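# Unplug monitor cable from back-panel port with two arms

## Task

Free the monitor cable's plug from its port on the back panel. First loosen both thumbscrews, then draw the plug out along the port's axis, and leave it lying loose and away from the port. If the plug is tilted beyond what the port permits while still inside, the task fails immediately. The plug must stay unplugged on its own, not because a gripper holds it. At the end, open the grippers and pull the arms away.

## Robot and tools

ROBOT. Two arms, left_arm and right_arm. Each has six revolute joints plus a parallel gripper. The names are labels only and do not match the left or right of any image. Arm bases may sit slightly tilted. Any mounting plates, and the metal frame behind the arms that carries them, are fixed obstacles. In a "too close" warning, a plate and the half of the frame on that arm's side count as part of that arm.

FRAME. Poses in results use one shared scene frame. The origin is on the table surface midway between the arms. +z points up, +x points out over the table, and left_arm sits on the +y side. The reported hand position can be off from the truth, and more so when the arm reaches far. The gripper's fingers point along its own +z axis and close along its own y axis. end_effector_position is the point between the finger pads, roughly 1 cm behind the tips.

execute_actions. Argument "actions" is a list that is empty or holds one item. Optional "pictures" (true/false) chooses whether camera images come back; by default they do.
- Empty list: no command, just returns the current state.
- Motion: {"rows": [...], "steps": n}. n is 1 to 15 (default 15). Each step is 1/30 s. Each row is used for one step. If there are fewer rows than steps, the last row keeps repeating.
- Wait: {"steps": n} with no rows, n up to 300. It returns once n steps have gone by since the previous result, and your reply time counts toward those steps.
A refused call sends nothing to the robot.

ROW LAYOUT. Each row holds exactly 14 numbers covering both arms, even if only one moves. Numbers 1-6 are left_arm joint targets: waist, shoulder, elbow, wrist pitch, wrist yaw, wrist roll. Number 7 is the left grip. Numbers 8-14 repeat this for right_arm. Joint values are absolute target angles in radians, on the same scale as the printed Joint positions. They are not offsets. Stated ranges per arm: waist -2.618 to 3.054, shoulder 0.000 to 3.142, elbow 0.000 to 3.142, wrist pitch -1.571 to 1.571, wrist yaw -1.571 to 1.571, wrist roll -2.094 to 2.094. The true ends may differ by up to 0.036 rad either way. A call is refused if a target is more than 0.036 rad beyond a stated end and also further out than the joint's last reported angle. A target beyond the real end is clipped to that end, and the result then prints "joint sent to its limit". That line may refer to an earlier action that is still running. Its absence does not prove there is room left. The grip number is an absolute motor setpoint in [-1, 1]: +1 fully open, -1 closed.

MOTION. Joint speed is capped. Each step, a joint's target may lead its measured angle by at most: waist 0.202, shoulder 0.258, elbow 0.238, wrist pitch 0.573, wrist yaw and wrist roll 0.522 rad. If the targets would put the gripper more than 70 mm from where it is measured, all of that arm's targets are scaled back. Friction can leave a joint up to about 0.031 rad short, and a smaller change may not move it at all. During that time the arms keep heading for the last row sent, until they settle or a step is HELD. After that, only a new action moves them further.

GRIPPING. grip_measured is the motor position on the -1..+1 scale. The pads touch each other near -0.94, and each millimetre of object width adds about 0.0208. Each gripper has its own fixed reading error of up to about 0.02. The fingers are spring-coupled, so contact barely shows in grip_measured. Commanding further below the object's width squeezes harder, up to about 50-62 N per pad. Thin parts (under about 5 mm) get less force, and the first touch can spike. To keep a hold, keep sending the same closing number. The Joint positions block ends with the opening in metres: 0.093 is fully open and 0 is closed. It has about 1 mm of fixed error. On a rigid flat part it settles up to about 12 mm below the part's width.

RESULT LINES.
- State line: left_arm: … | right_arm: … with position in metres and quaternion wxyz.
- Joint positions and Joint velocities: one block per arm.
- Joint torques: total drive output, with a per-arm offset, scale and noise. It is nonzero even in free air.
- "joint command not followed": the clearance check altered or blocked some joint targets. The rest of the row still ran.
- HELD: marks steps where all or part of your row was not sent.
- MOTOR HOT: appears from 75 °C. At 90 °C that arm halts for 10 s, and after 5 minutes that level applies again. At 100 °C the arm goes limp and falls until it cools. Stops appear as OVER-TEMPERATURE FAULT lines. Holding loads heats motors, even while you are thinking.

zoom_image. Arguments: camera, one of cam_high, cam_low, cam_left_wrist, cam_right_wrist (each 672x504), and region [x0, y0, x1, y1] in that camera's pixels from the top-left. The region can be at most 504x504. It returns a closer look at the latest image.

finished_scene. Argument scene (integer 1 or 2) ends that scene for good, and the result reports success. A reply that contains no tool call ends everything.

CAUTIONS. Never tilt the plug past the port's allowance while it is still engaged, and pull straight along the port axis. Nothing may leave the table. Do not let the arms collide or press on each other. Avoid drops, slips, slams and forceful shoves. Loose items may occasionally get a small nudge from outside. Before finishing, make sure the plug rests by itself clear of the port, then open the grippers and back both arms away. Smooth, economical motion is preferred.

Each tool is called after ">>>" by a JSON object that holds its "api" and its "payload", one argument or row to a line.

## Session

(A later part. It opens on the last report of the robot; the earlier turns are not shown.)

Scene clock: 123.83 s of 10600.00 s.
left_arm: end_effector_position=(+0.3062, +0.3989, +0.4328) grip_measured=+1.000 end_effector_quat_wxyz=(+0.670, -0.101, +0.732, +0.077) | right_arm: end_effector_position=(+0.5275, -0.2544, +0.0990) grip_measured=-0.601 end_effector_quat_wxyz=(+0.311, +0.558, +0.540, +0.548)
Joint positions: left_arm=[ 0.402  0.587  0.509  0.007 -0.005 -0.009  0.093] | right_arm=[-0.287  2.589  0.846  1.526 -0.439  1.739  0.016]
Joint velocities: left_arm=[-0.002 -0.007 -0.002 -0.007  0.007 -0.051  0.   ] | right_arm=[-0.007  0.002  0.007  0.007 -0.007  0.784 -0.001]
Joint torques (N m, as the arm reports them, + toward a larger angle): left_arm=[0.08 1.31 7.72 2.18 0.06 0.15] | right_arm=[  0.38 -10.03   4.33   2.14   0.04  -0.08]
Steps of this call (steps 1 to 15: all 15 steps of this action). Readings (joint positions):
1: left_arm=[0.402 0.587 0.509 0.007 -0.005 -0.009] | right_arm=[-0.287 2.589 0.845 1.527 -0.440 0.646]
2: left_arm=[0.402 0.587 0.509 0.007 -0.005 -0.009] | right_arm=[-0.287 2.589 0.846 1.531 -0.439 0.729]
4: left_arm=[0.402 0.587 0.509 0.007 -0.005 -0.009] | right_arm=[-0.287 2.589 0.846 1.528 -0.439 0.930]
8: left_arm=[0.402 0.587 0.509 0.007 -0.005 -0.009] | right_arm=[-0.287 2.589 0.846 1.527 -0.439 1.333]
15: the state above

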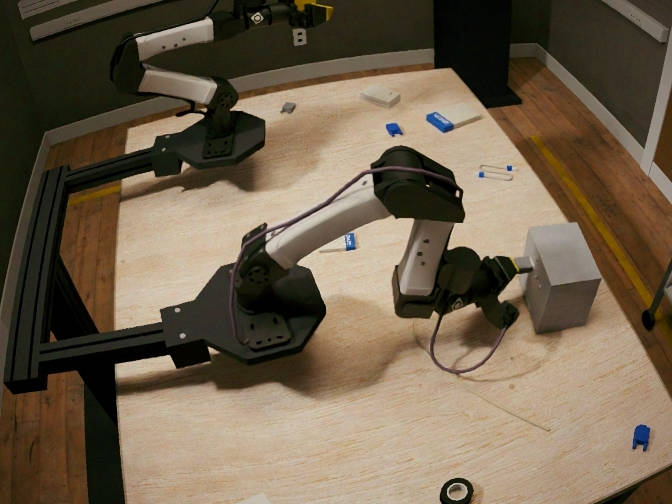

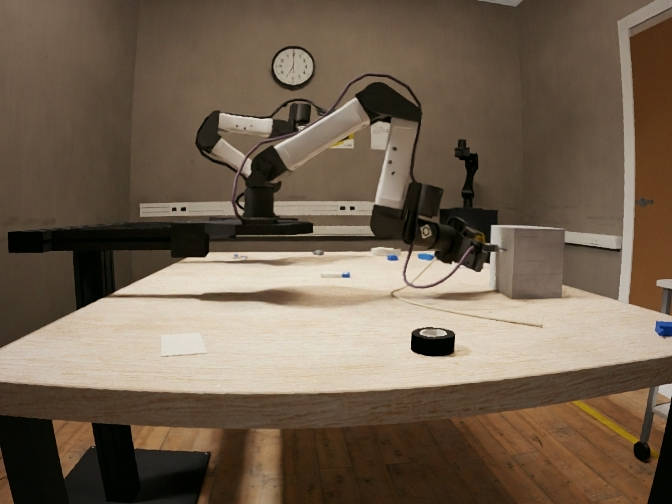

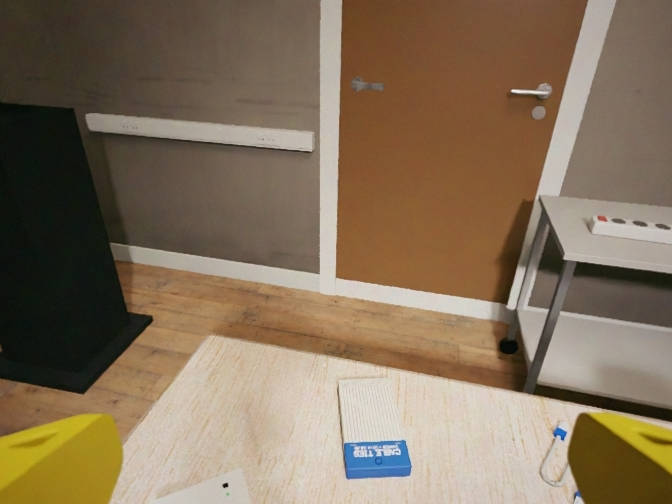

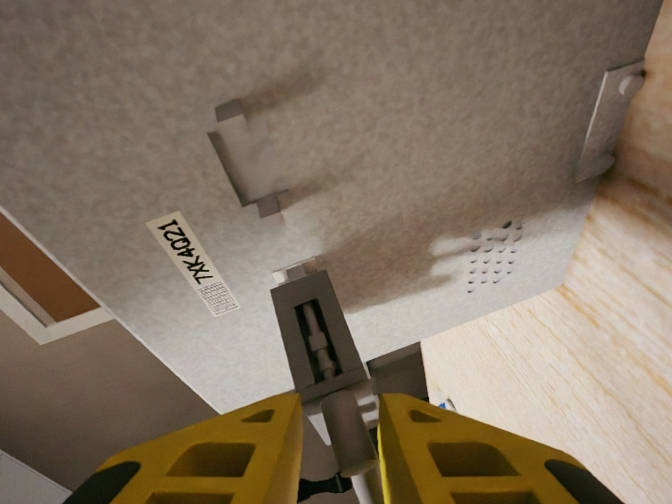

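The screw is backing out; continuing with more strokes.

>>> {"api": "execute_actions", "payload": {
  "actions": [
    {"rows":[[0.4,0.6,0.5,0,0,0,1,-0.283,2.58,0.84,1.53,-0.44,1.85,-0.95],[0.4,0.6,0.5,0,0,0,1,-0.283,2.58,0.84,1.54,-0.44,0.45,-0.95]]}
  ],
  "pictures": false
}}

>>> {"api": "execute_actions", "payload": {
  "actions": [
    {"rows":[[0.4,0.6,0.5,0,0,0,1,-0.283,2.58,0.84,1.54,-0.44,0.6,-0.6],[0.4,0.6,0.5,0,0,0,1,-0.283,2.58,0.84,1.525,-0.44,2.05,-0.6]]}
  ],
  "pictures": false
}}

>>> {"api": "execute_actions", "payload": {
  "actions": [
    {"rows":[[0.4,0.6,0.5,0,0,0,1,-0.283,2.58,0.84,1.53,-0.44,1.85,-0.95],[0.4,0.6,0.5,0,0,0,1,-0.283,2.58,0.84,1.54,-0.44,0.45,-0.95]]}
  ],
  "pictures": false
}}

>>> {"api": "execute_actions", "payload": {
  "actions": [
    {"rows":[[0.4,0.6,0.5,0,0,0,1,-0.283,2.58,0.84,1.54,-0.44,0.6,-0.6],[0.4,0.6,0.5,0,0,0,1,-0.283,2.58,0.84,1.525,-0.44,2.05,-0.6]]}
  ],
  "pictures": false
}}

>>> {"api": "execute_actions", "payload": {
  "actions": [
    {"rows":[[0.4,0.6,0.5,0,0,0,1,-0.283,2.58,0.84,1.53,-0.44,1.85,-0.95],[0.4,0.6,0.5,0,0,0,1,-0.283,2.58,0.84,1.54,-0.44,0.45,-0.95]]}
  ],
  "pictures": false
}}

>>> {"api": "execute_actions", "payload": {
  "actions": [
    {"rows":[[0.4,0.6,0.5,0,0,0,1,-0.283,2.58,0.84,1.54,-0.44,0.6,-0.6],[0.4,0.6,0.5,0,0,0,1,-0.283,2.58,0.84,1.525,-0.44,2.05,-0.6]]}
  ],
  "pictures": false
}}

>>> {"api": "execute_actions", "payload": {
  "actions": [
    {"rows":[[0.4,0.6,0.5,0,0,0,1,-0.283,2.58,0.84,1.53,-0.44,1.85,-0.95],[0.4,0.6,0.5,0,0,0,1,-0.283,2.58,0.84,1.54,-0.44,0.45,-0.95]]}
  ],
  "pictures": false
}}

>>> {"api": "execute_actions", "payload": {
  "actions": [
    {"rows":[[0.4,0.6,0.5,0,0,0,1,-0.283,2.58,0.84,1.54,-0.44,0.6,-0.6],[0.4,0.6,0.5,0,0,0,1,-0.283,2.58,0.84,1.525,-0.44,2.05,-0.6]]}
  ],
  "pictures": false
}}

>>> {"api": "execute_actions", "payload": {
  "actions": [
    {"rows":[[0.4,0.6,0.5,0,0,0,1,-0.283,2.58,0.84,1.53,-0.44,1.85,-0.95],[0.4,0.6,0.5,0,0,0,1,-0.283,2.58,0.84,1.54,-0.44,0.45,-0.95]]}
  ],
  "pictures": false
}}

>>> {"api": "execute_actions", "payload": {
  "actions": [
    {"rows":[[0.4,0.6,0.5,0,0,0,1,-0.283,2.58,0.84,1.54,-0.44,0.6,-0.6],[0.4,0.6,0.5,0,0,0,1,-0.283,2.58,0.84,1.525,-0.44,2.05,-0.6]]}
  ],
  "pictures": false
}}

>>> {"api": "execute_actions", "payload": {
  "actions": [
    {"rows":[[0.4,0.6,0.5,0,0,0,1,-0.283,2.58,0.84,1.53,-0.44,1.85,-0.95],[0.4,0.6,0.5,0,0,0,1,-0.283,2.58,0.84,1.54,-0.44,0.45,-0.95]]}
  ],
  "pictures": false
}}

>>> {"api": "execute_actions", "payload": {
  "actions": [
    {"rows":[[0.4,0.6,0.5,0,0,0,1,-0.283,2.58,0.84,1.54,-0.44,0.6,-0.6],[0.4,0.6,0.5,0,0,0,1,-0.283,2.58,0.84,1.525,-0.44,2.05,-0.6]]}
  ],
  "pictures": false
}}

>>> {"api": "execute_actions", "payload": {
  "actions": [
    {"rows":[[0.4,0.6,0.5,0,0,0,1,-0.283,2.58,0.84,1.53,-0.44,1.85,-0.95],[0.4,0.6,0.5,0,0,0,1,-0.283,2.58,0.84,1.54,-0.44,0.45,-0.95]]}
  ],
  "pictures": false
}}

>>> {"api": "execute_actions", "payload": {
  "actions": [
    {"rows":[[0.4,0.6,0.5,0,0,0,1,-0.283,2.58,0.84,1.54,-0.44,0.6,-0.6],[0.4,0.6,0.5,0,0,0,1,-0.283,2.58,0.84,1.525,-0.44,2.05,-0.6]]}
  ],
  "pictures": false
}}

>>> {"api": "execute_actions", "payload": {
  "actions": [
    {"rows":[[0.4,0.6,0.5,0,0,0,1,-0.283,2.58,0.84,1.53,-0.44,1.85,-0.95],[0.4,0.6,0.5,0,0,0,1,-0.283,2.58,0.84,1.54,-0.44,0.45,-0.95]]}
  ],
  "pictures": false
}}

>>> {"api": "execute_actions", "payload": {
  "actions": [
    {"rows":[[0.4,0.6,0.5,0,0,0,1,-0.283,2.58,0.84,1.54,-0.44,0.6,-0.6],[0.4,0.6,0.5,0,0,0,1,-0.283,2.58,0.84,1.525,-0.44,1.85,-0.6]]}
  ]
}}

>>> {"api": "zoom_image", "payload": {
  "camera": "cam_right_wrist",
  "region": [230,240,450,500]
}}

Scene clock: 146.83 s of 10600.00 s.
left_arm: end_effector_position=(+0.3062, +0.3989, +0.4328) grip_measured=+1.000 end_effector_quat_wxyz=(+0.670, -0.101, +0.732, +0.077) | right_arm: end_effector_position=(+0.5272, -0.2533, +0.0988) grip_measured=-0.935 end_effector_quat_wxyz=(+0.550, +0.195, +0.751, +0.309)
Joint positions: left_arm=[ 0.402  0.587  0.509  0.007 -0.005 -0.009  0.093] | right_arm=[-0.286  2.59   0.846  1.526 -0.443  0.648  0.   ]
Joint velocities: left_arm=[-0.012 -0.002 -0.007 -0.037  0.007 -0.022  0.   ] | right_arm=[ 0.007 -0.022 -0.007  0.007 -0.051 -0.974  0.001]
Joint torques (N m, as the arm reports them, + toward a larger angle): left_arm=[-0.08  1.37  7.75  2.17  0.05  0.15] | right_arm=[  0.24 -10.42   3.13   2.27   0.15  -0.76]
Steps of this call (steps 1 to 30: the robot went on to your last target; steps 31 to 90: nothing new was sent; then 19.50 s passed at rest; steps 91 to 105: all 15 steps of this action). Readings (joint positions):
91: left_arm=[0.402 0.587 0.509 0.007 -0.005 -0.009] | right_arm=[-0.287 2.589 0.846 1.524 -0.440 1.845]
92: left_arm=[0.402 0.587 0.509 0.007 -0.005 -0.009] | right_arm=[-0.286 2.590 0.846 1.523 -0.439 1.762]
94: left_arm=[0.402 0.587 0.509 0.007 -0.005 -0.009] | right_arm=[-0.286 2.590 0.846 1.524 -0.439 1.561]
98: left_arm=[0.402 0.587 0.509 0.007 -0.005 -0.009] | right_arm=[-0.286 2.590 0.846 1.524 -0.441 1.163]
105: the state above

Scene clock: 147.33 s of 10600.00 s.
left_arm: end_effector_position=(+0.3062, +0.3989, +0.4328) grip_measured=+1.000 end_effector_quat_wxyz=(+0.670, -0.101, +0.732, +0.077) | right_arm: end_effector_position=(+0.5276, -0.2545, +0.0993) grip_measured=-0.601 end_effector_quat_wxyz=(+0.274, +0.593, +0.500, +0.568)
Joint positions: left_arm=[ 0.402  0.587  0.509  0.007 -0.005 -0.009  0.093] | right_arm=[-0.287  2.589  0.846  1.526 -0.438  1.876  0.016]
Joint velocities: left_arm=[-0.002  0.002 -0.002  0.037 -0.037 -0.037  0.   ] | right_arm=[ 0.002  0.002 -0.007 -0.051 -0.095  1.179  0.   ]
Joint torques (N m, as the arm reports them, + toward a larger angle): left_arm=[-0.02  1.32  7.71  2.2   0.02  0.14] | right_arm=[  0.39 -10.27   2.8    2.12   0.02  -0.11]
Steps of this call (steps 1 to 15: all 15 steps of this action). Readings (joint positions):
1: left_arm=[0.402 0.587 0.509 0.007 -0.005 -0.009] | right_arm=[-0.286 2.590 0.846 1.529 -0.439 0.639]
2: left_arm=[0.402 0.587 0.509 0.007 -0.005 -0.009] | right_arm=[-0.287 2.589 0.846 1.531 -0.438 0.722]
4: left_arm=[0.402 0.587 0.509 0.007 -0.005 -0.009] | right_arm=[-0.287 2.589 0.846 1.531 -0.438 0.923]
8: left_arm=[0.402 0.587 0.509 0.007 -0.005 -0.009] | right_arm=[-0.287 2.589 0.846 1.528 -0.438 1.326]
15: the state above

Scene clock: 147.83 s of 10600.00 s.
left_arm: end_effector_position=(+0.3062, +0.3989, +0.4328) grip_measured=+1.000 end_effector_quat_wxyz=(+0.670, -0.101, +0.732, +0.077) | right_arm: end_effector_position=(+0.5273, -0.2536, +0.0988) grip_measured=-0.935 end_effector_quat_wxyz=(+0.548, +0.199, +0.750, +0.311)
Joint positions: left_arm=[ 0.402  0.587  0.509  0.007 -0.005 -0.009  0.093] | right_arm=[-0.286  2.589  0.846  1.524 -0.442  0.658  0.   ]
Joint velocities: left_arm=[ 0.002 -0.017 -0.007  0.037 -0.051  0.022  0.   ] | right_arm=[ 0.002 -0.012 -0.007  0.022 -0.051 -1.018  0.   ]
Joint torques (N m, as the arm reports them, + toward a larger angle): left_arm=[0.01 1.34 7.72 2.2  0.03 0.12] | right_arm=[  0.08 -10.16   2.96   2.26   0.09  -0.68]
Steps of this call (steps 1 to 15: all 15 steps of this action). Readings (joint positions):
1: left_arm=[0.402 0.587 0.509 0.007 -0.005 -0.009] | right_arm=[-0.287 2.589 0.846 1.523 -0.439 1.878]
2: left_arm=[0.402 0.587 0.509 0.007 -0.005 -0.009] | right_arm=[-0.286 2.589 0.846 1.522 -0.438 1.793]
4: left_arm=[0.402 0.587 0.509 0.007 -0.005 -0.009] | right_arm=[-0.286 2.589 0.846 1.523 -0.439 1.592]
8: left_arm=[0.402 0.587 0.509 0.007 -0.005 -0.009] | right_arm=[-0.286 2.589 0.846 1.524 -0.440 1.194]
15: the state above

Scene clock: 148.33 s of 10600.00 s.
left_arm: end_effector_position=(+0.3062, +0.3989, +0.4328) grip_measured=+1.000 end_effector_quat_wxyz=(+0.670, -0.101, +0.732, +0.077) | right_arm: end_effector_position=(+0.5276, -0.2545, +0.0994) grip_measured=-0.601 end_effector_quat_wxyz=(+0.273, +0.594, +0.500, +0.568)
Joint positions: left_arm=[ 0.402  0.587  0.509  0.007 -0.005 -0.009  0.093] | right_arm=[-0.287  2.588  0.846  1.526 -0.438  1.878  0.016]
Joint velocities: left_arm=[-0.022  0.002 -0.007  0.022 -0.022  0.051  0.   ] | right_arm=[-0.007 -0.002 -0.017 -0.037  0.007  1.106 -0.   ]
Joint torques (N m, as the arm reports them, + toward a larger angle): left_arm=[0.11 1.33 7.62 2.18 0.03 0.13] | right_arm=[  0.18 -10.09   2.85   2.16   0.04  -0.02]
Steps of this call (steps 1 to 15: all 15 steps of this action). Readings (joint positions):
1: left_arm=[0.402 0.587 0.509 0.007 -0.005 -0.009] | right_arm=[-0.286 2.589 0.846 1.527 -0.439 0.647]
2: left_arm=[0.402 0.587 0.509 0.007 -0.005 -0.009] | right_arm=[-0.287 2.588 0.846 1.530 -0.438 0.729]
4: left_arm=[0.402 0.587 0.509 0.007 -0.005 -0.009] | right_arm=[-0.287 2.588 0.846 1.529 -0.438 0.931]
8: left_arm=[0.402 0.587 0.509 0.007 -0.005 -0.009] | right_arm=[-0.287 2.588 0.846 1.527 -0.438 1.333]
15: the state above

Scene clock: 148.83 s of 10600.00 s.
left_arm: end_effector_position=(+0.3062, +0.3989, +0.4328) grip_measured=+1.000 end_effector_quat_wxyz=(+0.670, -0.101, +0.732, +0.077) | right_arm: end_effector_position=(+0.5270, -0.2534, +0.0987) grip_measured=-0.935 end_effector_quat_wxyz=(+0.547, +0.200, +0.751, +0.311)
Joint positions: left_arm=[ 0.402  0.587  0.509  0.007 -0.005 -0.009  0.093] | right_arm=[-0.286  2.589  0.845  1.524 -0.442  0.658  0.   ]
Joint velocities: left_arm=[ 0.007 -0.017 -0.012 -0.022  0.037  0.095  0.   ] | right_arm=[-0.002 -0.007 -0.022  0.051 -0.066 -1.092  0.   ]
Joint torques (N m, as the arm reports them, + toward a larger angle): left_arm=[-0.05  1.28  7.7   2.18  0.02  0.13] | right_arm=[  0.18 -10.49   3.24   2.16   0.09  -0.75]
Steps of this call (steps 1 to 15: all 15 steps of this action). Readings (joint positions):
1: left_arm=[0.402 0.587 0.509 0.007 -0.005 -0.009] | right_arm=[-0.287 2.588 0.846 1.522 -0.439 1.880]
2: left_arm=[0.402 0.587 0.509 0.007 -0.005 -0.009] | right_arm=[-0.286 2.589 0.846 1.521 -0.438 1.795]
4: left_arm=[0.402 0.587 0.509 0.007 -0.005 -0.009] | right_arm=[-0.286 2.589 0.846 1.522 -0.439 1.594]
8: left_arm=[0.402 0.587 0.509 0.007 -0.005 -0.009] | right_arm=[-0.286 2.589 0.845 1.523 -0.440 1.195]
15: the state above

Scene clock: 149.33 s of 10600.00 s.
left_arm: end_effector_position=(+0.3062, +0.3989, +0.4328) grip_measured=+1.000 end_effector_quat_wxyz=(+0.670, -0.101, +0.732, +0.077) | right_arm: end_effector_position=(+0.5274, -0.2544, +0.0994) grip_measured=-0.601 end_effector_quat_wxyz=(+0.273, +0.594, +0.500, +0.568)
Joint positions: left_arm=[ 0.402  0.587  0.509  0.007 -0.005 -0.009  0.093] | right_arm=[-0.286  2.587  0.844  1.526 -0.438  1.878  0.016]
Joint velocities: left_arm=[-0.012  0.002 -0.007  0.007 -0.022 -0.007  0.   ] | right_arm=[ 0.002 -0.017  0.002 -0.037 -0.007  1.062 -0.001]
Joint torques (N m, as the arm reports them, + toward a larger angle): left_arm=[0.05 1.34 7.72 2.17 0.05 0.15] | right_arm=[  0.26 -10.24   3.05   2.18   0.03   0.  ]
Steps of this call (steps 1 to 15: all 15 steps of this action). Readings (joint positions):
1: left_arm=[0.402 0.587 0.509 0.007 -0.005 -0.009] | right_arm=[-0.286 2.589 0.844 1.527 -0.438 0.647]
2: left_arm=[0.402 0.587 0.509 0.007 -0.005 -0.009] | right_arm=[-0.287 2.587 0.844 1.531 -0.437 0.730]
4: left_arm=[0.402 0.587 0.509 0.007 -0.005 -0.009] | right_arm=[-0.286 2.587 0.844 1.530 -0.438 0.931]
8: left_arm=[0.402 0.587 0.509 0.007 -0.005 -0.009] | right_arm=[-0.286 2.587 0.844 1.528 -0.438 1.334]
15: the state above

Scene clock: 149.83 s of 10600.00 s.
left_arm: end_effector_position=(+0.3062, +0.3989, +0.4328) grip_measured=+1.000 end_effector_quat_wxyz=(+0.670, -0.101, +0.732, +0.077) | right_arm: end_effector_position=(+0.5270, -0.2534, +0.0987) grip_measured=-0.935 end_effector_quat_wxyz=(+0.547, +0.200, +0.751, +0.311)
Joint positions: left_arm=[ 0.402  0.587  0.509  0.007 -0.005 -0.009  0.093] | right_arm=[-0.286  2.588  0.844  1.524 -0.442  0.658  0.   ]
Joint velocities: left_arm=[-0.017  0.002 -0.007 -0.066 -0.066 -0.037  0.   ] | right_arm=[ 0.017  0.002 -0.022 -0.022 -0.007 -1.004 -0.   ]
Joint torques (N m, as the arm reports them, + toward a larger angle): left_arm=[0.05 1.24 7.66 2.19 0.03 0.14] | right_arm=[  0.14 -10.     2.85   2.27   0.02  -0.7 ]
Steps of this call (steps 1 to 15: all 15 steps of this action). Readings (joint positions):
1: left_arm=[0.402 0.587 0.509 0.007 -0.005 -0.009] | right_arm=[-0.286 2.587 0.844 1.522 -0.438 1.880]
2: left_arm=[0.402 0.587 0.509 0.007 -0.005 -0.009] | right_arm=[-0.286 2.588 0.844 1.521 -0.438 1.795]
4: left_arm=[0.402 0.587 0.509 0.007 -0.005 -0.009] | right_arm=[-0.286 2.588 0.844 1.522 -0.438 1.594]
8: left_arm=[0.402 0.587 0.509 0.007 -0.005 -0.009] | right_arm=[-0.286 2.588 0.844 1.523 -0.440 1.196]
15: the state above

Scene clock: 150.33 s of 10600.00 s.
left_arm: end_effector_position=(+0.3062, +0.3989, +0.4328) grip_measured=+1.000 end_effector_quat_wxyz=(+0.670, -0.101, +0.732, +0.077) | right_arm: end_effector_position=(+0.5273, -0.2544, +0.0993) grip_measured=-0.601 end_effector_quat_wxyz=(+0.273, +0.594, +0.500, +0.568)
Joint positions: left_arm=[ 0.402  0.587  0.509  0.007 -0.005 -0.009  0.093] | right_arm=[-0.286  2.587  0.844  1.525 -0.438  1.878  0.016]
Joint velocities: left_arm=[ 0.002 -0.012 -0.017  0.051 -0.051  0.066  0.   ] | right_arm=[ 0.012 -0.012 -0.002 -0.081 -0.022  1.121 -0.002]
Joint torques (N m, as the arm reports them, + toward a larger angle): left_arm=[0.01 1.31 7.69 2.2  0.05 0.14] | right_arm=[  0.23 -10.16   2.95   2.13   0.04  -0.05]
Steps of this call (steps 1 to 15: all 15 steps of this action). Readings (joint positions):
1: left_arm=[0.402 0.587 0.509 0.007 -0.005 -0.009] | right_arm=[-0.286 2.588 0.844 1.526 -0.439 0.647]
2: left_arm=[0.402 0.587 0.509 0.007 -0.005 -0.009] | right_arm=[-0.287 2.587 0.844 1.529 -0.438 0.729]
4: left_arm=[0.402 0.587 0.509 0.007 -0.005 -0.009] | right_arm=[-0.286 2.587 0.844 1.528 -0.438 0.931]
8: left_arm=[0.402 0.587 0.509 0.007 -0.005 -0.009] | right_arm=[-0.286 2.587 0.844 1.527 -0.438 1.333]
15: the state above

Scene clock: 150.83 s of 10600.00 s.
left_arm: end_effector_position=(+0.3062, +0.3989, +0.4328) grip_measured=+1.000 end_effector_quat_wxyz=(+0.670, -0.101, +0.732, +0.077) | right_arm: end_effector_position=(+0.5270, -0.2534, +0.0988) grip_measured=-0.935 end_effector_quat_wxyz=(+0.547, +0.200, +0.751, +0.311)
Joint positions: left_arm=[ 0.402  0.587  0.509  0.007 -0.005 -0.009  0.093] | right_arm=[-0.286  2.588  0.844  1.524 -0.442  0.658  0.   ]
Joint velocities: left_arm=[-0.007  0.002 -0.012 -0.007  0.022 -0.095  0.   ] | right_arm=[ 0.017 -0.012 -0.007  0.022 -0.022 -1.048  0.001]
Joint torques (N m, as the arm reports them, + toward a larger angle): left_arm=[-0.07  1.28  7.76  2.16  0.02  0.11] | right_arm=[ 0.24 -9.94  3.49  2.25  0.12 -0.68]
Steps of this call (steps 1 to 15: all 15 steps of this action). Readings (joint positions):
1: left_arm=[0.402 0.587 0.509 0.007 -0.005 -0.009] | right_arm=[-0.286 2.587 0.844 1.522 -0.439 1.880]
2: left_arm=[0.402 0.587 0.509 0.007 -0.005 -0.009] | right_arm=[-0.286 2.588 0.844 1.521 -0.438 1.795]
4: left_arm=[0.402 0.587 0.509 0.007 -0.005 -0.009] | right_arm=[-0.286 2.588 0.844 1.522 -0.438 1.594]
8: left_arm=[0.402 0.587 0.509 0.007 -0.005 -0.009] | right_arm=[-0.286 2.588 0.844 1.523 -0.440 1.195]
15: the state above

Scene clock: 151.33 s of 10600.00 s.
left_arm: end_effector_position=(+0.3062, +0.3989, +0.4328) grip_measured=+1.000 end_effector_quat_wxyz=(+0.670, -0.101, +0.732, +0.077) | right_arm: end_effector_position=(+0.5274, -0.2545, +0.0993) grip_measured=-0.601 end_effector_quat_wxyz=(+0.273, +0.594, +0.500, +0.568)
Joint positions: left_arm=[ 0.402  0.587  0.509  0.007 -0.005 -0.009  0.093] | right_arm=[-0.287  2.587  0.844  1.525 -0.438  1.878  0.016]
Joint velocities: left_arm=[-0.012  0.002 -0.012 -0.037 -0.022  0.037  0.   ] | right_arm=[-0.012  0.002 -0.007 -0.081 -0.007  1.106 -0.001]
Joint torques (N m, as the arm reports them, + toward a larger angle): left_arm=[-0.09  1.3   7.69  2.19  0.04  0.14] | right_arm=[ 0.02 -9.94  2.98  2.24 -0.02 -0.07]
Steps of this call (steps 1 to 15: all 15 steps of this action). Readings (joint positions):
1: left_arm=[0.402 0.587 0.509 0.007 -0.005 -0.009] | right_arm=[-0.286 2.588 0.844 1.526 -0.439 0.647]
2: left_arm=[0.402 0.587 0.509 0.007 -0.005 -0.009] | right_arm=[-0.287 2.587 0.844 1.529 -0.438 0.730]
4: left_arm=[0.402 0.587 0.509 0.007 -0.005 -0.009] | right_arm=[-0.287 2.587 0.844 1.528 -0.438 0.931]
8: left_arm=[0.402 0.587 0.509 0.007 -0.005 -0.009] | right_arm=[-0.287 2.587 0.844 1.527 -0.438 1.333]
15: the state above

Scene clock: 151.83 s of 10600.00 s.
left_arm: end_effector_position=(+0.3062, +0.3989, +0.4328) grip_measured=+1.000 end_effector_quat_wxyz=(+0.670, -0.101, +0.732, +0.077) | right_arm: end_effector_position=(+0.5270, -0.2533, +0.0989) grip_measured=-0.935 end_effector_quat_wxyz=(+0.547, +0.200, +0.751, +0.311)
Joint positions: left_arm=[ 0.402  0.587  0.509  0.007 -0.005 -0.009  0.093] | right_arm=[-0.286  2.587  0.844  1.523 -0.443  0.658  0.   ]
Joint velocities: left_arm=[-0.002  0.017 -0.002  0.022 -0.007 -0.022  0.   ] | right_arm=[ 0.022 -0.012  0.002  0.037 -0.066 -1.033  0.001]
Joint torques (N m, as the arm reports them, + toward a larger angle): left_arm=[0.01 1.24 7.72 2.2  0.02 0.13] | right_arm=[  0.07 -10.13   3.09   2.19   0.15  -0.79]
Steps of this call (steps 1 to 15: all 15 steps of this action). Readings (joint positions):
1: left_arm=[0.402 0.587 0.509 0.007 -0.005 -0.009] | right_arm=[-0.287 2.587 0.844 1.521 -0.439 1.880]
2: left_arm=[0.402 0.587 0.509 0.007 -0.005 -0.009] | right_arm=[-0.286 2.587 0.844 1.520 -0.438 1.795]
4: left_arm=[0.402 0.587 0.509 0.007 -0.005 -0.009] | right_arm=[-0.286 2.587 0.844 1.521 -0.439 1.594]
8: left_arm=[0.402 0.587 0.509 0.007 -0.005 -0.009] | right_arm=[-0.286 2.587 0.844 1.522 -0.440 1.195]
15: the state above

Scene clock: 152.33 s of 10600.00 s.
left_arm: end_effector_position=(+0.3062, +0.3989, +0.4328) grip_measured=+1.000 end_effector_quat_wxyz=(+0.670, -0.101, +0.732, +0.077) | right_arm: end_effector_position=(+0.5273, -0.2545, +0.0994) grip_measured=-0.601 end_effector_quat_wxyz=(+0.272, +0.594, +0.500, +0.568)
Joint positions: left_arm=[ 0.402  0.587  0.509  0.007 -0.005 -0.009  0.093] | right_arm=[-0.287  2.587  0.844  1.525 -0.438  1.878  0.016]
Joint velocities: left_arm=[-0.002 -0.012 -0.007  0.007 -0.022 -0.022  0.   ] | right_arm=[-0.017  0.002  0.007 -0.051  0.066  1.048 -0.   ]
Joint torques (N m, as the arm reports them, + toward a larger angle): left_arm=[0.   1.31 7.59 2.19 0.05 0.12] | right_arm=[  0.03 -10.05   2.89   2.18   0.02  -0.05]
Steps of this call (steps 1 to 15: all 15 steps of this action). Readings (joint positions):
1: left_arm=[0.402 0.587 0.509 0.007 -0.005 -0.009] | right_arm=[-0.286 2.587 0.844 1.526 -0.439 0.647]
2: left_arm=[0.402 0.587 0.509 0.007 -0.005 -0.009] | right_arm=[-0.287 2.587 0.844 1.529 -0.438 0.730]
4: left_arm=[0.402 0.587 0.509 0.007 -0.005 -0.009] | right_arm=[-0.287 2.587 0.844 1.528 -0.438 0.931]
8: left_arm=[0.402 0.587 0.509 0.007 -0.005 -0.009] | right_arm=[-0.287 2.587 0.844 1.526 -0.438 1.334]
15: the state above

Scene clock: 152.83 s of 10600.00 s.
left_arm: end_effector_position=(+0.3062, +0.3989, +0.4328) grip_measured=+1.000 end_effector_quat_wxyz=(+0.670, -0.101, +0.732, +0.077) | right_arm: end_effector_position=(+0.5270, -0.2535, +0.0989) grip_measured=-0.935 end_effector_quat_wxyz=(+0.547, +0.200, +0.751, +0.311)
Joint positions: left_arm=[ 0.402  0.587  0.509  0.007 -0.005 -0.009  0.093] | right_arm=[-0.286  2.587  0.844  1.523 -0.443  0.658  0.   ]
Joint velocities: left_arm=[-0.017 -0.007 -0.007 -0.022 -0.095 -0.007  0.   ] | right_arm=[-0.007  0.007  0.002 -0.051 -0.037 -1.062 -0.   ]
Joint torques (N m, as the arm reports them, + toward a larger angle): left_arm=[-0.1   1.33  7.6   2.18  0.03  0.14] | right_arm=[  0.24 -10.18   3.12   2.27   0.16  -0.77]
Steps of this call (steps 1 to 15: all 15 steps of this action). Readings (joint positions):
1: left_arm=[0.402 0.587 0.509 0.007 -0.005 -0.009] | right_arm=[-0.287 2.587 0.844 1.521 -0.439 1.880]
2: left_arm=[0.402 0.587 0.509 0.007 -0.005 -0.009] | right_arm=[-0.286 2.587 0.844 1.520 -0.438 1.795]
4: left_arm=[0.402 0.587 0.509 0.007 -0.005 -0.009] | right_arm=[-0.286 2.587 0.844 1.521 -0.439 1.594]
8: left_arm=[0.402 0.587 0.509 0.007 -0.005 -0.009] | right_arm=[-0.286 2.587 0.844 1.522 -0.440 1.195]
15: the state above

Scene clock: 153.33 s of 10600.00 s.
left_arm: end_effector_position=(+0.3062, +0.3989, +0.4328) grip_measured=+1.000 end_effector_quat_wxyz=(+0.670, -0.101, +0.732, +0.077) | right_arm: end_effector_position=(+0.5273, -0.2543, +0.0994) grip_measured=-0.601 end_effector_quat_wxyz=(+0.272, +0.594, +0.500, +0.568)
Joint positions: left_arm=[ 0.402  0.587  0.509  0.007 -0.005 -0.009  0.093] | right_arm=[-0.286  2.587  0.844  1.525 -0.438  1.878  0.016]
Joint velocities: left_arm=[ 0.012 -0.017  0.002  0.007  0.022 -0.022  0.   ] | right_arm=[ 0.002  0.017  0.012 -0.066  0.022  1.033  0.001]
Joint torques (N m, as the arm reports them, + toward a larger angle): left_arm=[-0.2   1.32  7.73  2.21  0.06  0.13] | right_arm=[  0.4  -10.13   3.13   2.14  -0.02  -0.07]
Steps of this call (steps 1 to 15: all 15 steps of this action). Readings (joint positions):
1: left_arm=[0.402 0.587 0.509 0.007 -0.005 -0.009] | right_arm=[-0.286 2.587 0.844 1.526 -0.439 0.647]
2: left_arm=[0.402 0.587 0.509 0.007 -0.005 -0.009] | right_arm=[-0.287 2.587 0.844 1.529 -0.438 0.730]
4: left_arm=[0.402 0.587 0.509 0.007 -0.005 -0.009] | right_arm=[-0.286 2.587 0.844 1.528 -0.438 0.931]
8: left_arm=[0.402 0.587 0.509 0.007 -0.005 -0.009] | right_arm=[-0.286 2.587 0.844 1.527 -0.438 1.334]
15: the state above

Scene clock: 153.83 s of 10600.00 s.
left_arm: end_effector_position=(+0.3062, +0.3989, +0.4328) grip_measured=+1.000 end_effector_quat_wxyz=(+0.670, -0.101, +0.732, +0.077) | right_arm: end_effector_position=(+0.5269, -0.2534, +0.0988) grip_measured=-0.935 end_effector_quat_wxyz=(+0.547, +0.200, +0.751, +0.311)
Joint positions: left_arm=[ 0.402  0.587  0.509  0.007 -0.005 -0.009  0.093] | right_arm=[-0.286  2.587  0.844  1.523 -0.442  0.658  0.   ]
Joint velocities: left_arm=[-0.002 -0.012 -0.002 -0.007 -0.037  0.051  0.   ] | right_arm=[-0.012 -0.002 -0.007 -0.051 -0.022 -1.062  0.001]
Joint torques (N m, as the arm reports them, + toward a larger angle): left_arm=[-0.06  1.32  7.55  2.15  0.04  0.14] | right_arm=[  0.2  -10.11   3.18   2.19   0.04  -0.84]
Steps of this call (steps 1 to 15: all 15 steps of this action). Readings (joint positions):
1: left_arm=[0.402 0.587 0.509 0.007 -0.005 -0.009] | right_arm=[-0.286 2.587 0.844 1.521 -0.439 1.880]
2: left_arm=[0.402 0.587 0.509 0.007 -0.005 -0.009] | right_arm=[-0.286 2.587 0.844 1.520 -0.438 1.795]
4: left_arm=[0.402 0.587 0.509 0.007 -0.005 -0.009] | right_arm=[-0.286 2.587 0.844 1.521 -0.439 1.594]
8: left_arm=[0.402 0.587 0.509 0.007 -0.005 -0.009] | right_arm=[-0.286 2.587 0.844 1.522 -0.440 1.195]
15: the state above

Scene clock: 154.33 s of 10600.00 s.
left_arm: end_effector_position=(+0.3062, +0.3989, +0.4328) grip_measured=+1.000 end_effector_quat_wxyz=(+0.670, -0.101, +0.732, +0.077) | right_arm: end_effector_position=(+0.5274, -0.2544, +0.0996) grip_measured=-0.601 end_effector_quat_wxyz=(+0.312, +0.558, +0.540, +0.548)
Joint positions: left_arm=[ 0.402  0.587  0.509  0.007 -0.005 -0.009  0.093] | right_arm=[-0.286  2.587  0.844  1.526 -0.438  1.739  0.016]
Joint velocities: left_arm=[-0.002 -0.012  0.007 -0.022  0.007  0.022  0.   ] | right_arm=[-0.002 -0.022  0.002 -0.037 -0.007  0.725 -0.   ]
Joint torques (N m, as the arm reports them, + toward a larger angle): left_arm=[-0.14  1.3   7.72  2.17  0.06  0.14] | right_arm=[  0.34 -10.12   3.07   2.04  -0.01  -0.08]
Steps of this call (steps 1 to 15: all 15 steps of this action). Readings (joint positions):
1: left_arm=[0.402 0.587 0.509 0.007 -0.005 -0.009] | right_arm=[-0.286 2.587 0.844 1.526 -0.439 0.647]
2: left_arm=[0.402 0.587 0.509 0.007 -0.005 -0.009] | right_arm=[-0.287 2.587 0.844 1.529 -0.438 0.730]
4: left_arm=[0.402 0.587 0.509 0.007 -0.005 -0.009] | right_arm=[-0.286 2.587 0.844 1.528 -0.438 0.931]
8: left_arm=[0.402 0.587 0.509 0.007 -0.005 -0.009] | right_arm=[-0.286 2.587 0.844 1.527 -0.438 1.334]
15: the state above

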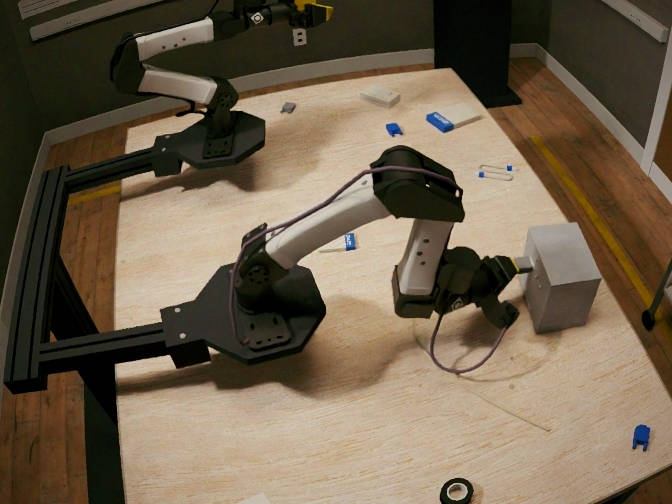

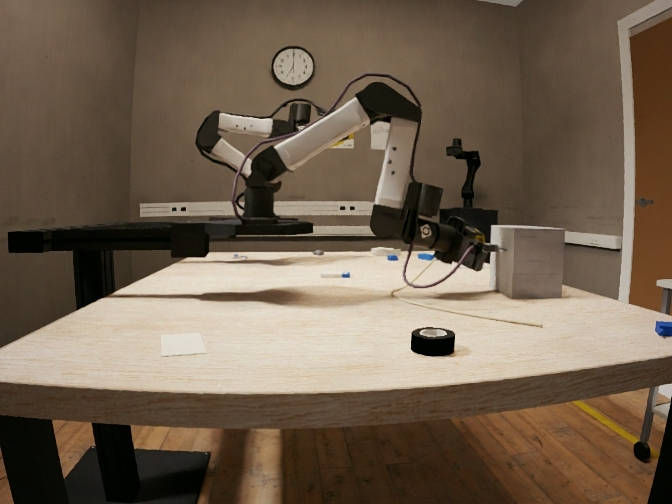

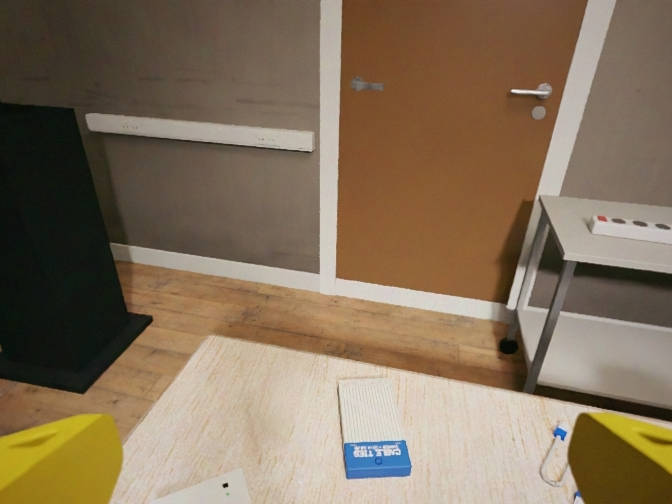

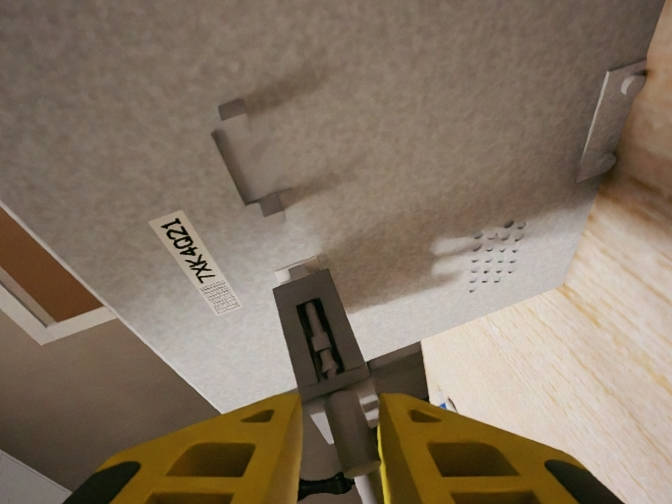

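Region (230, 240, 450, 500) of cam_right_wrist's 672x504 image, scaled by 1.938, with more detail than that image has; it fills the left 426 columns of this view, and the rest is white.

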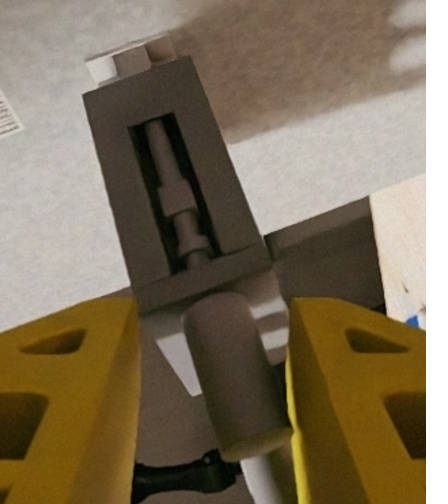

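>>> {"api": "execute_actions", "payload": {
  "actions": [
    {"rows":[[0.4,0.6,0.5,0,0,0,1,-0.283,2.58,0.84,1.53,-0.44,1.85,-0.95],[0.4,0.6,0.5,0,0,0,1,-0.283,2.58,0.84,1.54,-0.44,0.45,-0.95]]}
  ],
  "pictures": false
}}

>>> {"api": "execute_actions", "payload": {
  "actions": [
    {"rows":[[0.4,0.6,0.5,0,0,0,1,-0.283,2.58,0.84,1.54,-0.44,0.6,-0.6],[0.4,0.6,0.5,0,0,0,1,-0.283,2.58,0.84,1.525,-0.44,2.05,-0.6]]}
  ],
  "pictures": false
}}

>>> {"api": "execute_actions", "payload": {
  "actions": [
    {"rows":[[0.4,0.6,0.5,0,0,0,1,-0.283,2.58,0.84,1.53,-0.44,1.85,-0.95],[0.4,0.6,0.5,0,0,0,1,-0.283,2.58,0.84,1.54,-0.44,0.45,-0.95]]}
  ],
  "pictures": false
}}

>>> {"api": "execute_actions", "payload": {
  "actions": [
    {"rows":[[0.4,0.6,0.5,0,0,0,1,-0.283,2.58,0.84,1.54,-0.44,0.6,-0.6],[0.4,0.6,0.5,0,0,0,1,-0.283,2.58,0.84,1.525,-0.44,2.05,-0.6]]}
  ],
  "pictures": false
}}

>>> {"api": "execute_actions", "payload": {
  "actions": [
    {"rows":[[0.4,0.6,0.5,0,0,0,1,-0.283,2.58,0.84,1.53,-0.44,1.85,-0.95],[0.4,0.6,0.5,0,0,0,1,-0.283,2.58,0.84,1.54,-0.44,0.45,-0.95]]}
  ],
  "pictures": false
}}

>>> {"api": "execute_actions", "payload": {
  "actions": [
    {"rows":[[0.4,0.6,0.5,0,0,0,1,-0.283,2.58,0.84,1.54,-0.44,0.6,-0.6],[0.4,0.6,0.5,0,0,0,1,-0.283,2.58,0.84,1.525,-0.44,2.05,-0.6]]}
  ],
  "pictures": false
}}

>>> {"api": "execute_actions", "payload": {
  "actions": [
    {"rows":[[0.4,0.6,0.5,0,0,0,1,-0.283,2.58,0.84,1.53,-0.44,1.85,-0.95],[0.4,0.6,0.5,0,0,0,1,-0.283,2.565,0.815,1.54,-0.44,1.5,-0.95]]}
  ]
}}

>>> {"api": "zoom_image", "payload": {
  "camera": "cam_right_wrist",
  "region": [230,240,450,500]
}}

Scene clock: 163.67 s of 10600.00 s.
left_arm: end_effector_position=(+0.3062, +0.3989, +0.4328) grip_measured=+1.000 end_effector_quat_wxyz=(+0.670, -0.101, +0.732, +0.077) | right_arm: end_effector_position=(+0.5270, -0.2534, +0.0990) grip_measured=-0.935 end_effector_quat_wxyz=(+0.549, +0.196, +0.752, +0.309)
Joint positions: left_arm=[ 0.402  0.587  0.509  0.007 -0.005 -0.009  0.093] | right_arm=[-0.286  2.588  0.844  1.525 -0.442  0.648  0.   ]
Joint velocities: left_arm=[-0.012 -0.002  0.012  0.037 -0.095 -0.037  0.   ] | right_arm=[ 0.002 -0.002 -0.017  0.051 -0.022 -0.916 -0.   ]
Joint torques (N m, as the arm reports them, + toward a larger angle): left_arm=[-0.01  1.32  7.68  2.2   0.05  0.13] | right_arm=[  0.15 -10.15   3.16   2.28   0.07  -0.82]
Steps of this call (steps 1 to 30: the robot went on to your last target; steps 31 to 90: nothing new was sent; then 5.83 s passed at rest; steps 91 to 105: all 15 steps of this action). Readings (joint positions):
91: left_arm=[0.402 0.587 0.509 0.007 -0.005 -0.009] | right_arm=[-0.286 2.587 0.844 1.522 -0.439 1.845]
92: left_arm=[0.402 0.587 0.509 0.007 -0.005 -0.009] | right_arm=[-0.286 2.588 0.844 1.522 -0.438 1.762]
94: left_arm=[0.402 0.587 0.509 0.007 -0.005 -0.009] | right_arm=[-0.286 2.588 0.844 1.523 -0.438 1.560]
98: left_arm=[0.402 0.587 0.509 0.007 -0.005 -0.009] | right_arm=[-0.286 2.588 0.844 1.524 -0.440 1.161]
105: the state above

Scene clock: 164.17 s of 10600.00 s.
left_arm: end_effector_position=(+0.3062, +0.3989, +0.4328) grip_measured=+1.000 end_effector_quat_wxyz=(+0.670, -0.101, +0.732, +0.077) | right_arm: end_effector_position=(+0.5272, -0.2544, +0.0992) grip_measured=-0.601 end_effector_quat_wxyz=(+0.273, +0.594, +0.500, +0.568)
Joint positions: left_arm=[ 0.402  0.587  0.509  0.007 -0.005 -0.009  0.093] | right_arm=[-0.286  2.587  0.844  1.526 -0.437  1.876  0.016]
Joint velocities: left_arm=[ 0.017  0.007 -0.002 -0.051  0.007  0.007  0.   ] | right_arm=[ 0.012 -0.017 -0.007 -0.066 -0.037  1.077  0.001]
Joint torques (N m, as the arm reports them, + toward a larger angle): left_arm=[-0.01  1.34  7.7   2.16  0.05  0.17] | right_arm=[  0.28 -10.12   2.72   2.11   0.02  -0.13]
Steps of this call (steps 1 to 15: all 15 steps of this action). Readings (joint positions):
1: left_arm=[0.402 0.587 0.509 0.007 -0.005 -0.009] | right_arm=[-0.286 2.588 0.844 1.527 -0.439 0.639]
2: left_arm=[0.402 0.587 0.509 0.007 -0.005 -0.009] | right_arm=[-0.287 2.587 0.844 1.530 -0.437 0.722]
4: left_arm=[0.402 0.587 0.509 0.007 -0.005 -0.009] | right_arm=[-0.286 2.587 0.844 1.529 -0.437 0.924]
8: left_arm=[0.402 0.587 0.509 0.007 -0.005 -0.009] | right_arm=[-0.286 2.587 0.844 1.527 -0.437 1.326]
15: the state above

Scene clock: 164.67 s of 10600.00 s.
left_arm: end_effector_position=(+0.3062, +0.3989, +0.4328) grip_measured=+1.000 end_effector_quat_wxyz=(+0.670, -0.101, +0.732, +0.077) | right_arm: end_effector_position=(+0.5269, -0.2534, +0.0988) grip_measured=-0.935 end_effector_quat_wxyz=(+0.548, +0.200, +0.751, +0.311)
Joint positions: left_arm=[ 0.402  0.587  0.509  0.007 -0.005 -0.009  0.093] | right_arm=[-0.286  2.588  0.844  1.524 -0.442  0.657  0.   ]
Joint velocities: left_arm=[-0.007  0.002  0.007  0.022  0.051 -0.037  0.   ] | right_arm=[ 0.027 -0.007 -0.012  0.007 -0.081 -1.033  0.001]
Joint torques (N m, as the arm reports them, + toward a larger angle): left_arm=[-0.11  1.32  7.59  2.16  0.05  0.14] | right_arm=[  0.01 -10.24   2.84   2.19   0.08  -0.69]
Steps of this call (steps 1 to 15: all 15 steps of this action). Readings (joint positions):
1: left_arm=[0.402 0.587 0.509 0.007 -0.005 -0.009] | right_arm=[-0.286 2.587 0.844 1.522 -0.438 1.878]
2: left_arm=[0.402 0.587 0.509 0.007 -0.005 -0.009] | right_arm=[-0.286 2.588 0.844 1.521 -0.438 1.793]
4: left_arm=[0.402 0.587 0.509 0.007 -0.005 -0.009] | right_arm=[-0.286 2.588 0.844 1.522 -0.438 1.592]
8: left_arm=[0.402 0.587 0.509 0.007 -0.005 -0.009] | right_arm=[-0.286 2.588 0.844 1.523 -0.440 1.193]
15: the state above

Scene clock: 165.17 s of 10600.00 s.
left_arm: end_effector_position=(+0.3062, +0.3989, +0.4328) grip_measured=+1.000 end_effector_quat_wxyz=(+0.670, -0.101, +0.732, +0.077) | right_arm: end_effector_position=(+0.5273, -0.2543, +0.0993) grip_measured=-0.601 end_effector_quat_wxyz=(+0.273, +0.594, +0.500, +0.568)
Joint positions: left_arm=[ 0.402  0.587  0.509  0.007 -0.005 -0.009  0.093] | right_arm=[-0.286  2.587  0.844  1.525 -0.438  1.878  0.016]
Joint velocities: left_arm=[ 0.002 -0.022 -0.007 -0.051 -0.037 -0.022  0.   ] | right_arm=[-0.002  0.002 -0.002 -0.022  0.007  1.136 -0.001]
Joint torques (N m, as the arm reports them, + toward a larger angle): left_arm=[0.03 1.25 7.69 2.19 0.03 0.15] | right_arm=[  0.53 -10.02   3.29   2.18   0.07  -0.08]
Steps of this call (steps 1 to 15: all 15 steps of this action). Readings (joint positions):
1: left_arm=[0.402 0.587 0.509 0.007 -0.005 -0.009] | right_arm=[-0.286 2.588 0.844 1.526 -0.439 0.647]
2: left_arm=[0.402 0.587 0.509 0.007 -0.005 -0.009] | right_arm=[-0.287 2.587 0.844 1.529 -0.438 0.729]
4: left_arm=[0.402 0.587 0.509 0.007 -0.005 -0.009] | right_arm=[-0.286 2.587 0.844 1.528 -0.438 0.931]
8: left_arm=[0.402 0.587 0.509 0.007 -0.005 -0.009] | right_arm=[-0.286 2.587 0.844 1.527 -0.438 1.333]
15: the state above

Scene clock: 165.67 s of 10600.00 s.
left_arm: end_effector_position=(+0.3062, +0.3989, +0.4328) grip_measured=+1.000 end_effector_quat_wxyz=(+0.670, -0.101, +0.732, +0.077) | right_arm: end_effector_position=(+0.5268, -0.2534, +0.0988) grip_measured=-0.935 end_effector_quat_wxyz=(+0.547, +0.200, +0.751, +0.311)
Joint positions: left_arm=[ 0.402  0.587  0.509  0.007 -0.005 -0.009  0.093] | right_arm=[-0.286  2.587  0.843  1.524 -0.442  0.658  0.   ]
Joint velocities: left_arm=[-0.007 -0.027 -0.017  0.022 -0.066 -0.051  0.   ] | right_arm=[-0.022  0.017 -0.007  0.037  0.037 -1.004 -0.   ]
Joint torques (N m, as the arm reports them, + toward a larger angle): left_arm=[0.   1.37 7.61 2.19 0.01 0.11] | right_arm=[ -0.03 -10.01   2.98   2.25   0.07  -0.75]
Steps of this call (steps 1 to 15: all 15 steps of this action). Readings (joint positions):
1: left_arm=[0.402 0.587 0.509 0.007 -0.005 -0.009] | right_arm=[-0.286 2.587 0.844 1.521 -0.439 1.880]
2: left_arm=[0.402 0.587 0.509 0.007 -0.005 -0.009] | right_arm=[-0.286 2.587 0.844 1.521 -0.438 1.795]
4: left_arm=[0.402 0.587 0.509 0.007 -0.005 -0.009] | right_arm=[-0.286 2.587 0.844 1.522 -0.438 1.594]
8: left_arm=[0.402 0.587 0.509 0.007 -0.005 -0.009] | right_arm=[-0.286 2.587 0.844 1.523 -0.440 1.195]
15: the state above

Scene clock: 166.17 s of 10600.00 s.
left_arm: end_effector_position=(+0.3062, +0.3989, +0.4328) grip_measured=+1.000 end_effector_quat_wxyz=(+0.670, -0.101, +0.732, +0.077) | right_arm: end_effector_position=(+0.5271, -0.2543, +0.0994) grip_measured=-0.601 end_effector_quat_wxyz=(+0.272, +0.594, +0.500, +0.568)
Joint positions: left_arm=[ 0.402  0.587  0.509  0.007 -0.005 -0.009  0.093] | right_arm=[-0.286  2.587  0.843  1.526 -0.438  1.878  0.016]
Joint velocities: left_arm=[-0.007  0.017  0.007  0.022 -0.139  0.051  0.   ] | right_arm=[-0.027  0.002 -0.002 -0.051 -0.007  1.062 -0.001]
Joint torques (N m, as the arm reports them, + toward a larger angle): left_arm=[-0.04  1.23  7.68  2.19  0.03  0.15] | right_arm=[  0.19 -10.11   3.58   2.12   0.11  -0.04]
Steps of this call (steps 1 to 15: all 15 steps of this action). Readings (joint positions):
1: left_arm=[0.402 0.587 0.509 0.007 -0.005 -0.009] | right_arm=[-0.286 2.587 0.843 1.527 -0.438 0.647]
2: left_arm=[0.402 0.587 0.509 0.007 -0.005 -0.009] | right_arm=[-0.287 2.587 0.843 1.530 -0.438 0.730]
4: left_arm=[0.402 0.587 0.509 0.007 -0.005 -0.009] | right_arm=[-0.286 2.587 0.843 1.529 -0.438 0.931]
8: left_arm=[0.402 0.587 0.509 0.007 -0.005 -0.009] | right_arm=[-0.286 2.587 0.843 1.527 -0.438 1.334]
15: the state above

Scene clock: 166.67 s of 10600.00 s.
left_arm: end_effector_position=(+0.3062, +0.3989, +0.4328) grip_measured=+1.000 end_effector_quat_wxyz=(+0.670, -0.101, +0.732, +0.077) | right_arm: end_effector_position=(+0.5263, -0.2542, +0.0984) grip_measured=-0.933 end_effector_quat_wxyz=(+0.367, +0.499, +0.597, +0.510)
Joint positions: left_arm=[ 0.402  0.587  0.509  0.007 -0.005 -0.009  0.093] | right_arm=[-0.286  2.585  0.84   1.521 -0.436  1.523  0.   ]
Joint velocities: left_arm=[ 0.002 -0.032  0.002  0.007 -0.037  0.007  0.   ] | right_arm=[ 0.002 -0.002 -0.002 -0.051  0.051 -0.125  0.   ]
Joint torques (N m, as the arm reports them, + toward a larger angle): left_arm=[0.04 1.28 7.68 2.17 0.05 0.12] | right_arm=[  0.06 -10.84   1.16   2.29  -0.06  -0.16]
Steps of this call (steps 1 to 15: all 15 steps of this action). Readings (joint positions):
1: left_arm=[0.402 0.587 0.509 0.007 -0.005 -0.009] | right_arm=[-0.286 2.587 0.843 1.522 -0.439 1.880]
2: left_arm=[0.402 0.587 0.509 0.007 -0.005 -0.009] | right_arm=[-0.286 2.587 0.842 1.521 -0.438 1.818]
4: left_arm=[0.402 0.587 0.509 0.007 -0.005 -0.009] | right_arm=[-0.286 2.585 0.841 1.519 -0.436 1.704]
8: left_arm=[0.402 0.587 0.509 0.007 -0.005 -0.009] | right_arm=[-0.286 2.585 0.840 1.520 -0.436 1.586]
15: the state above

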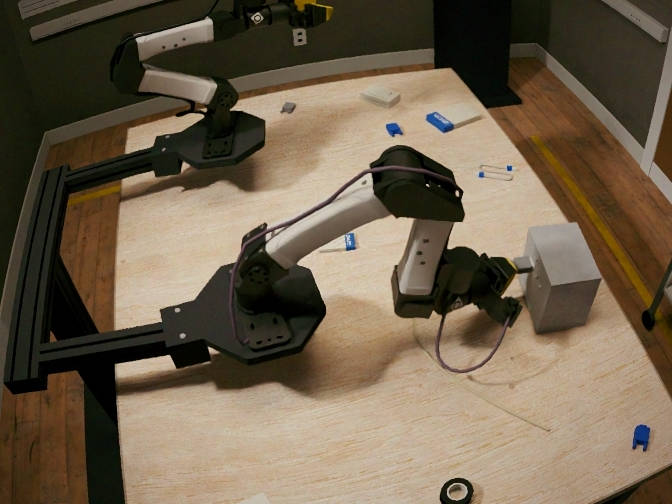

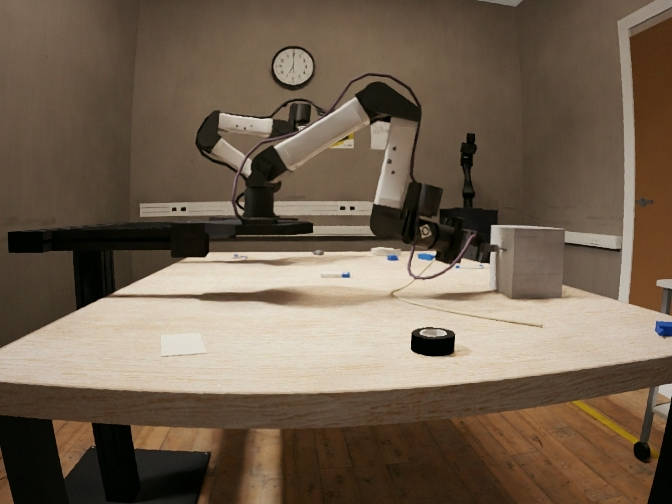

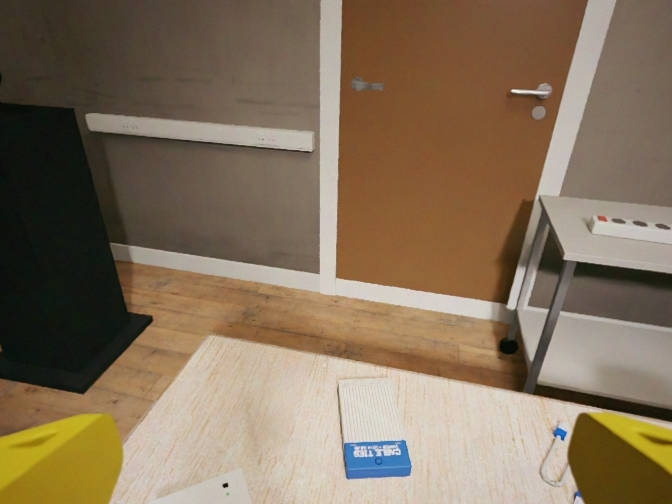

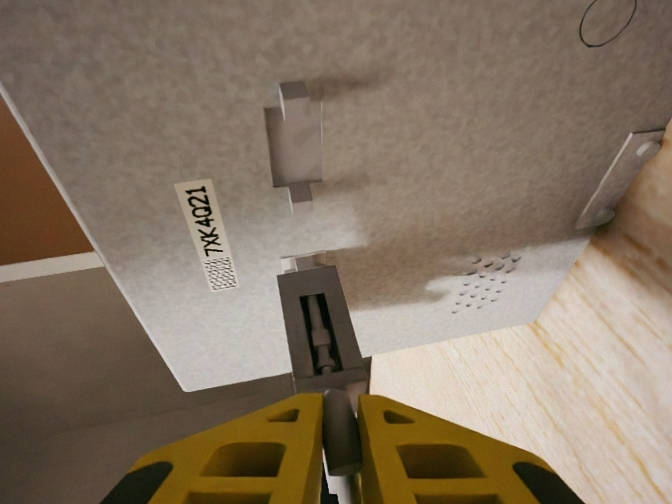

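Region (230, 240, 450, 500) of cam_right_wrist's 672x504 image, scaled by 1.938, with more detail than that image has; it fills the left 426 columns of this view, and the rest is white.

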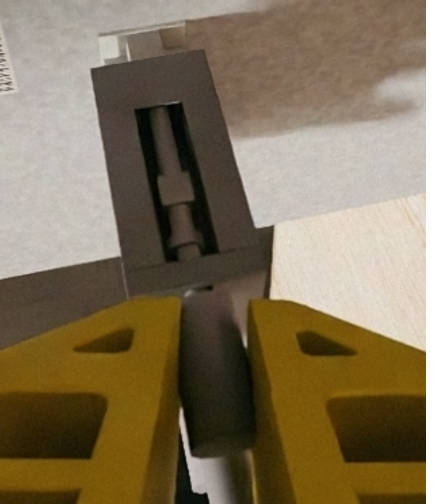

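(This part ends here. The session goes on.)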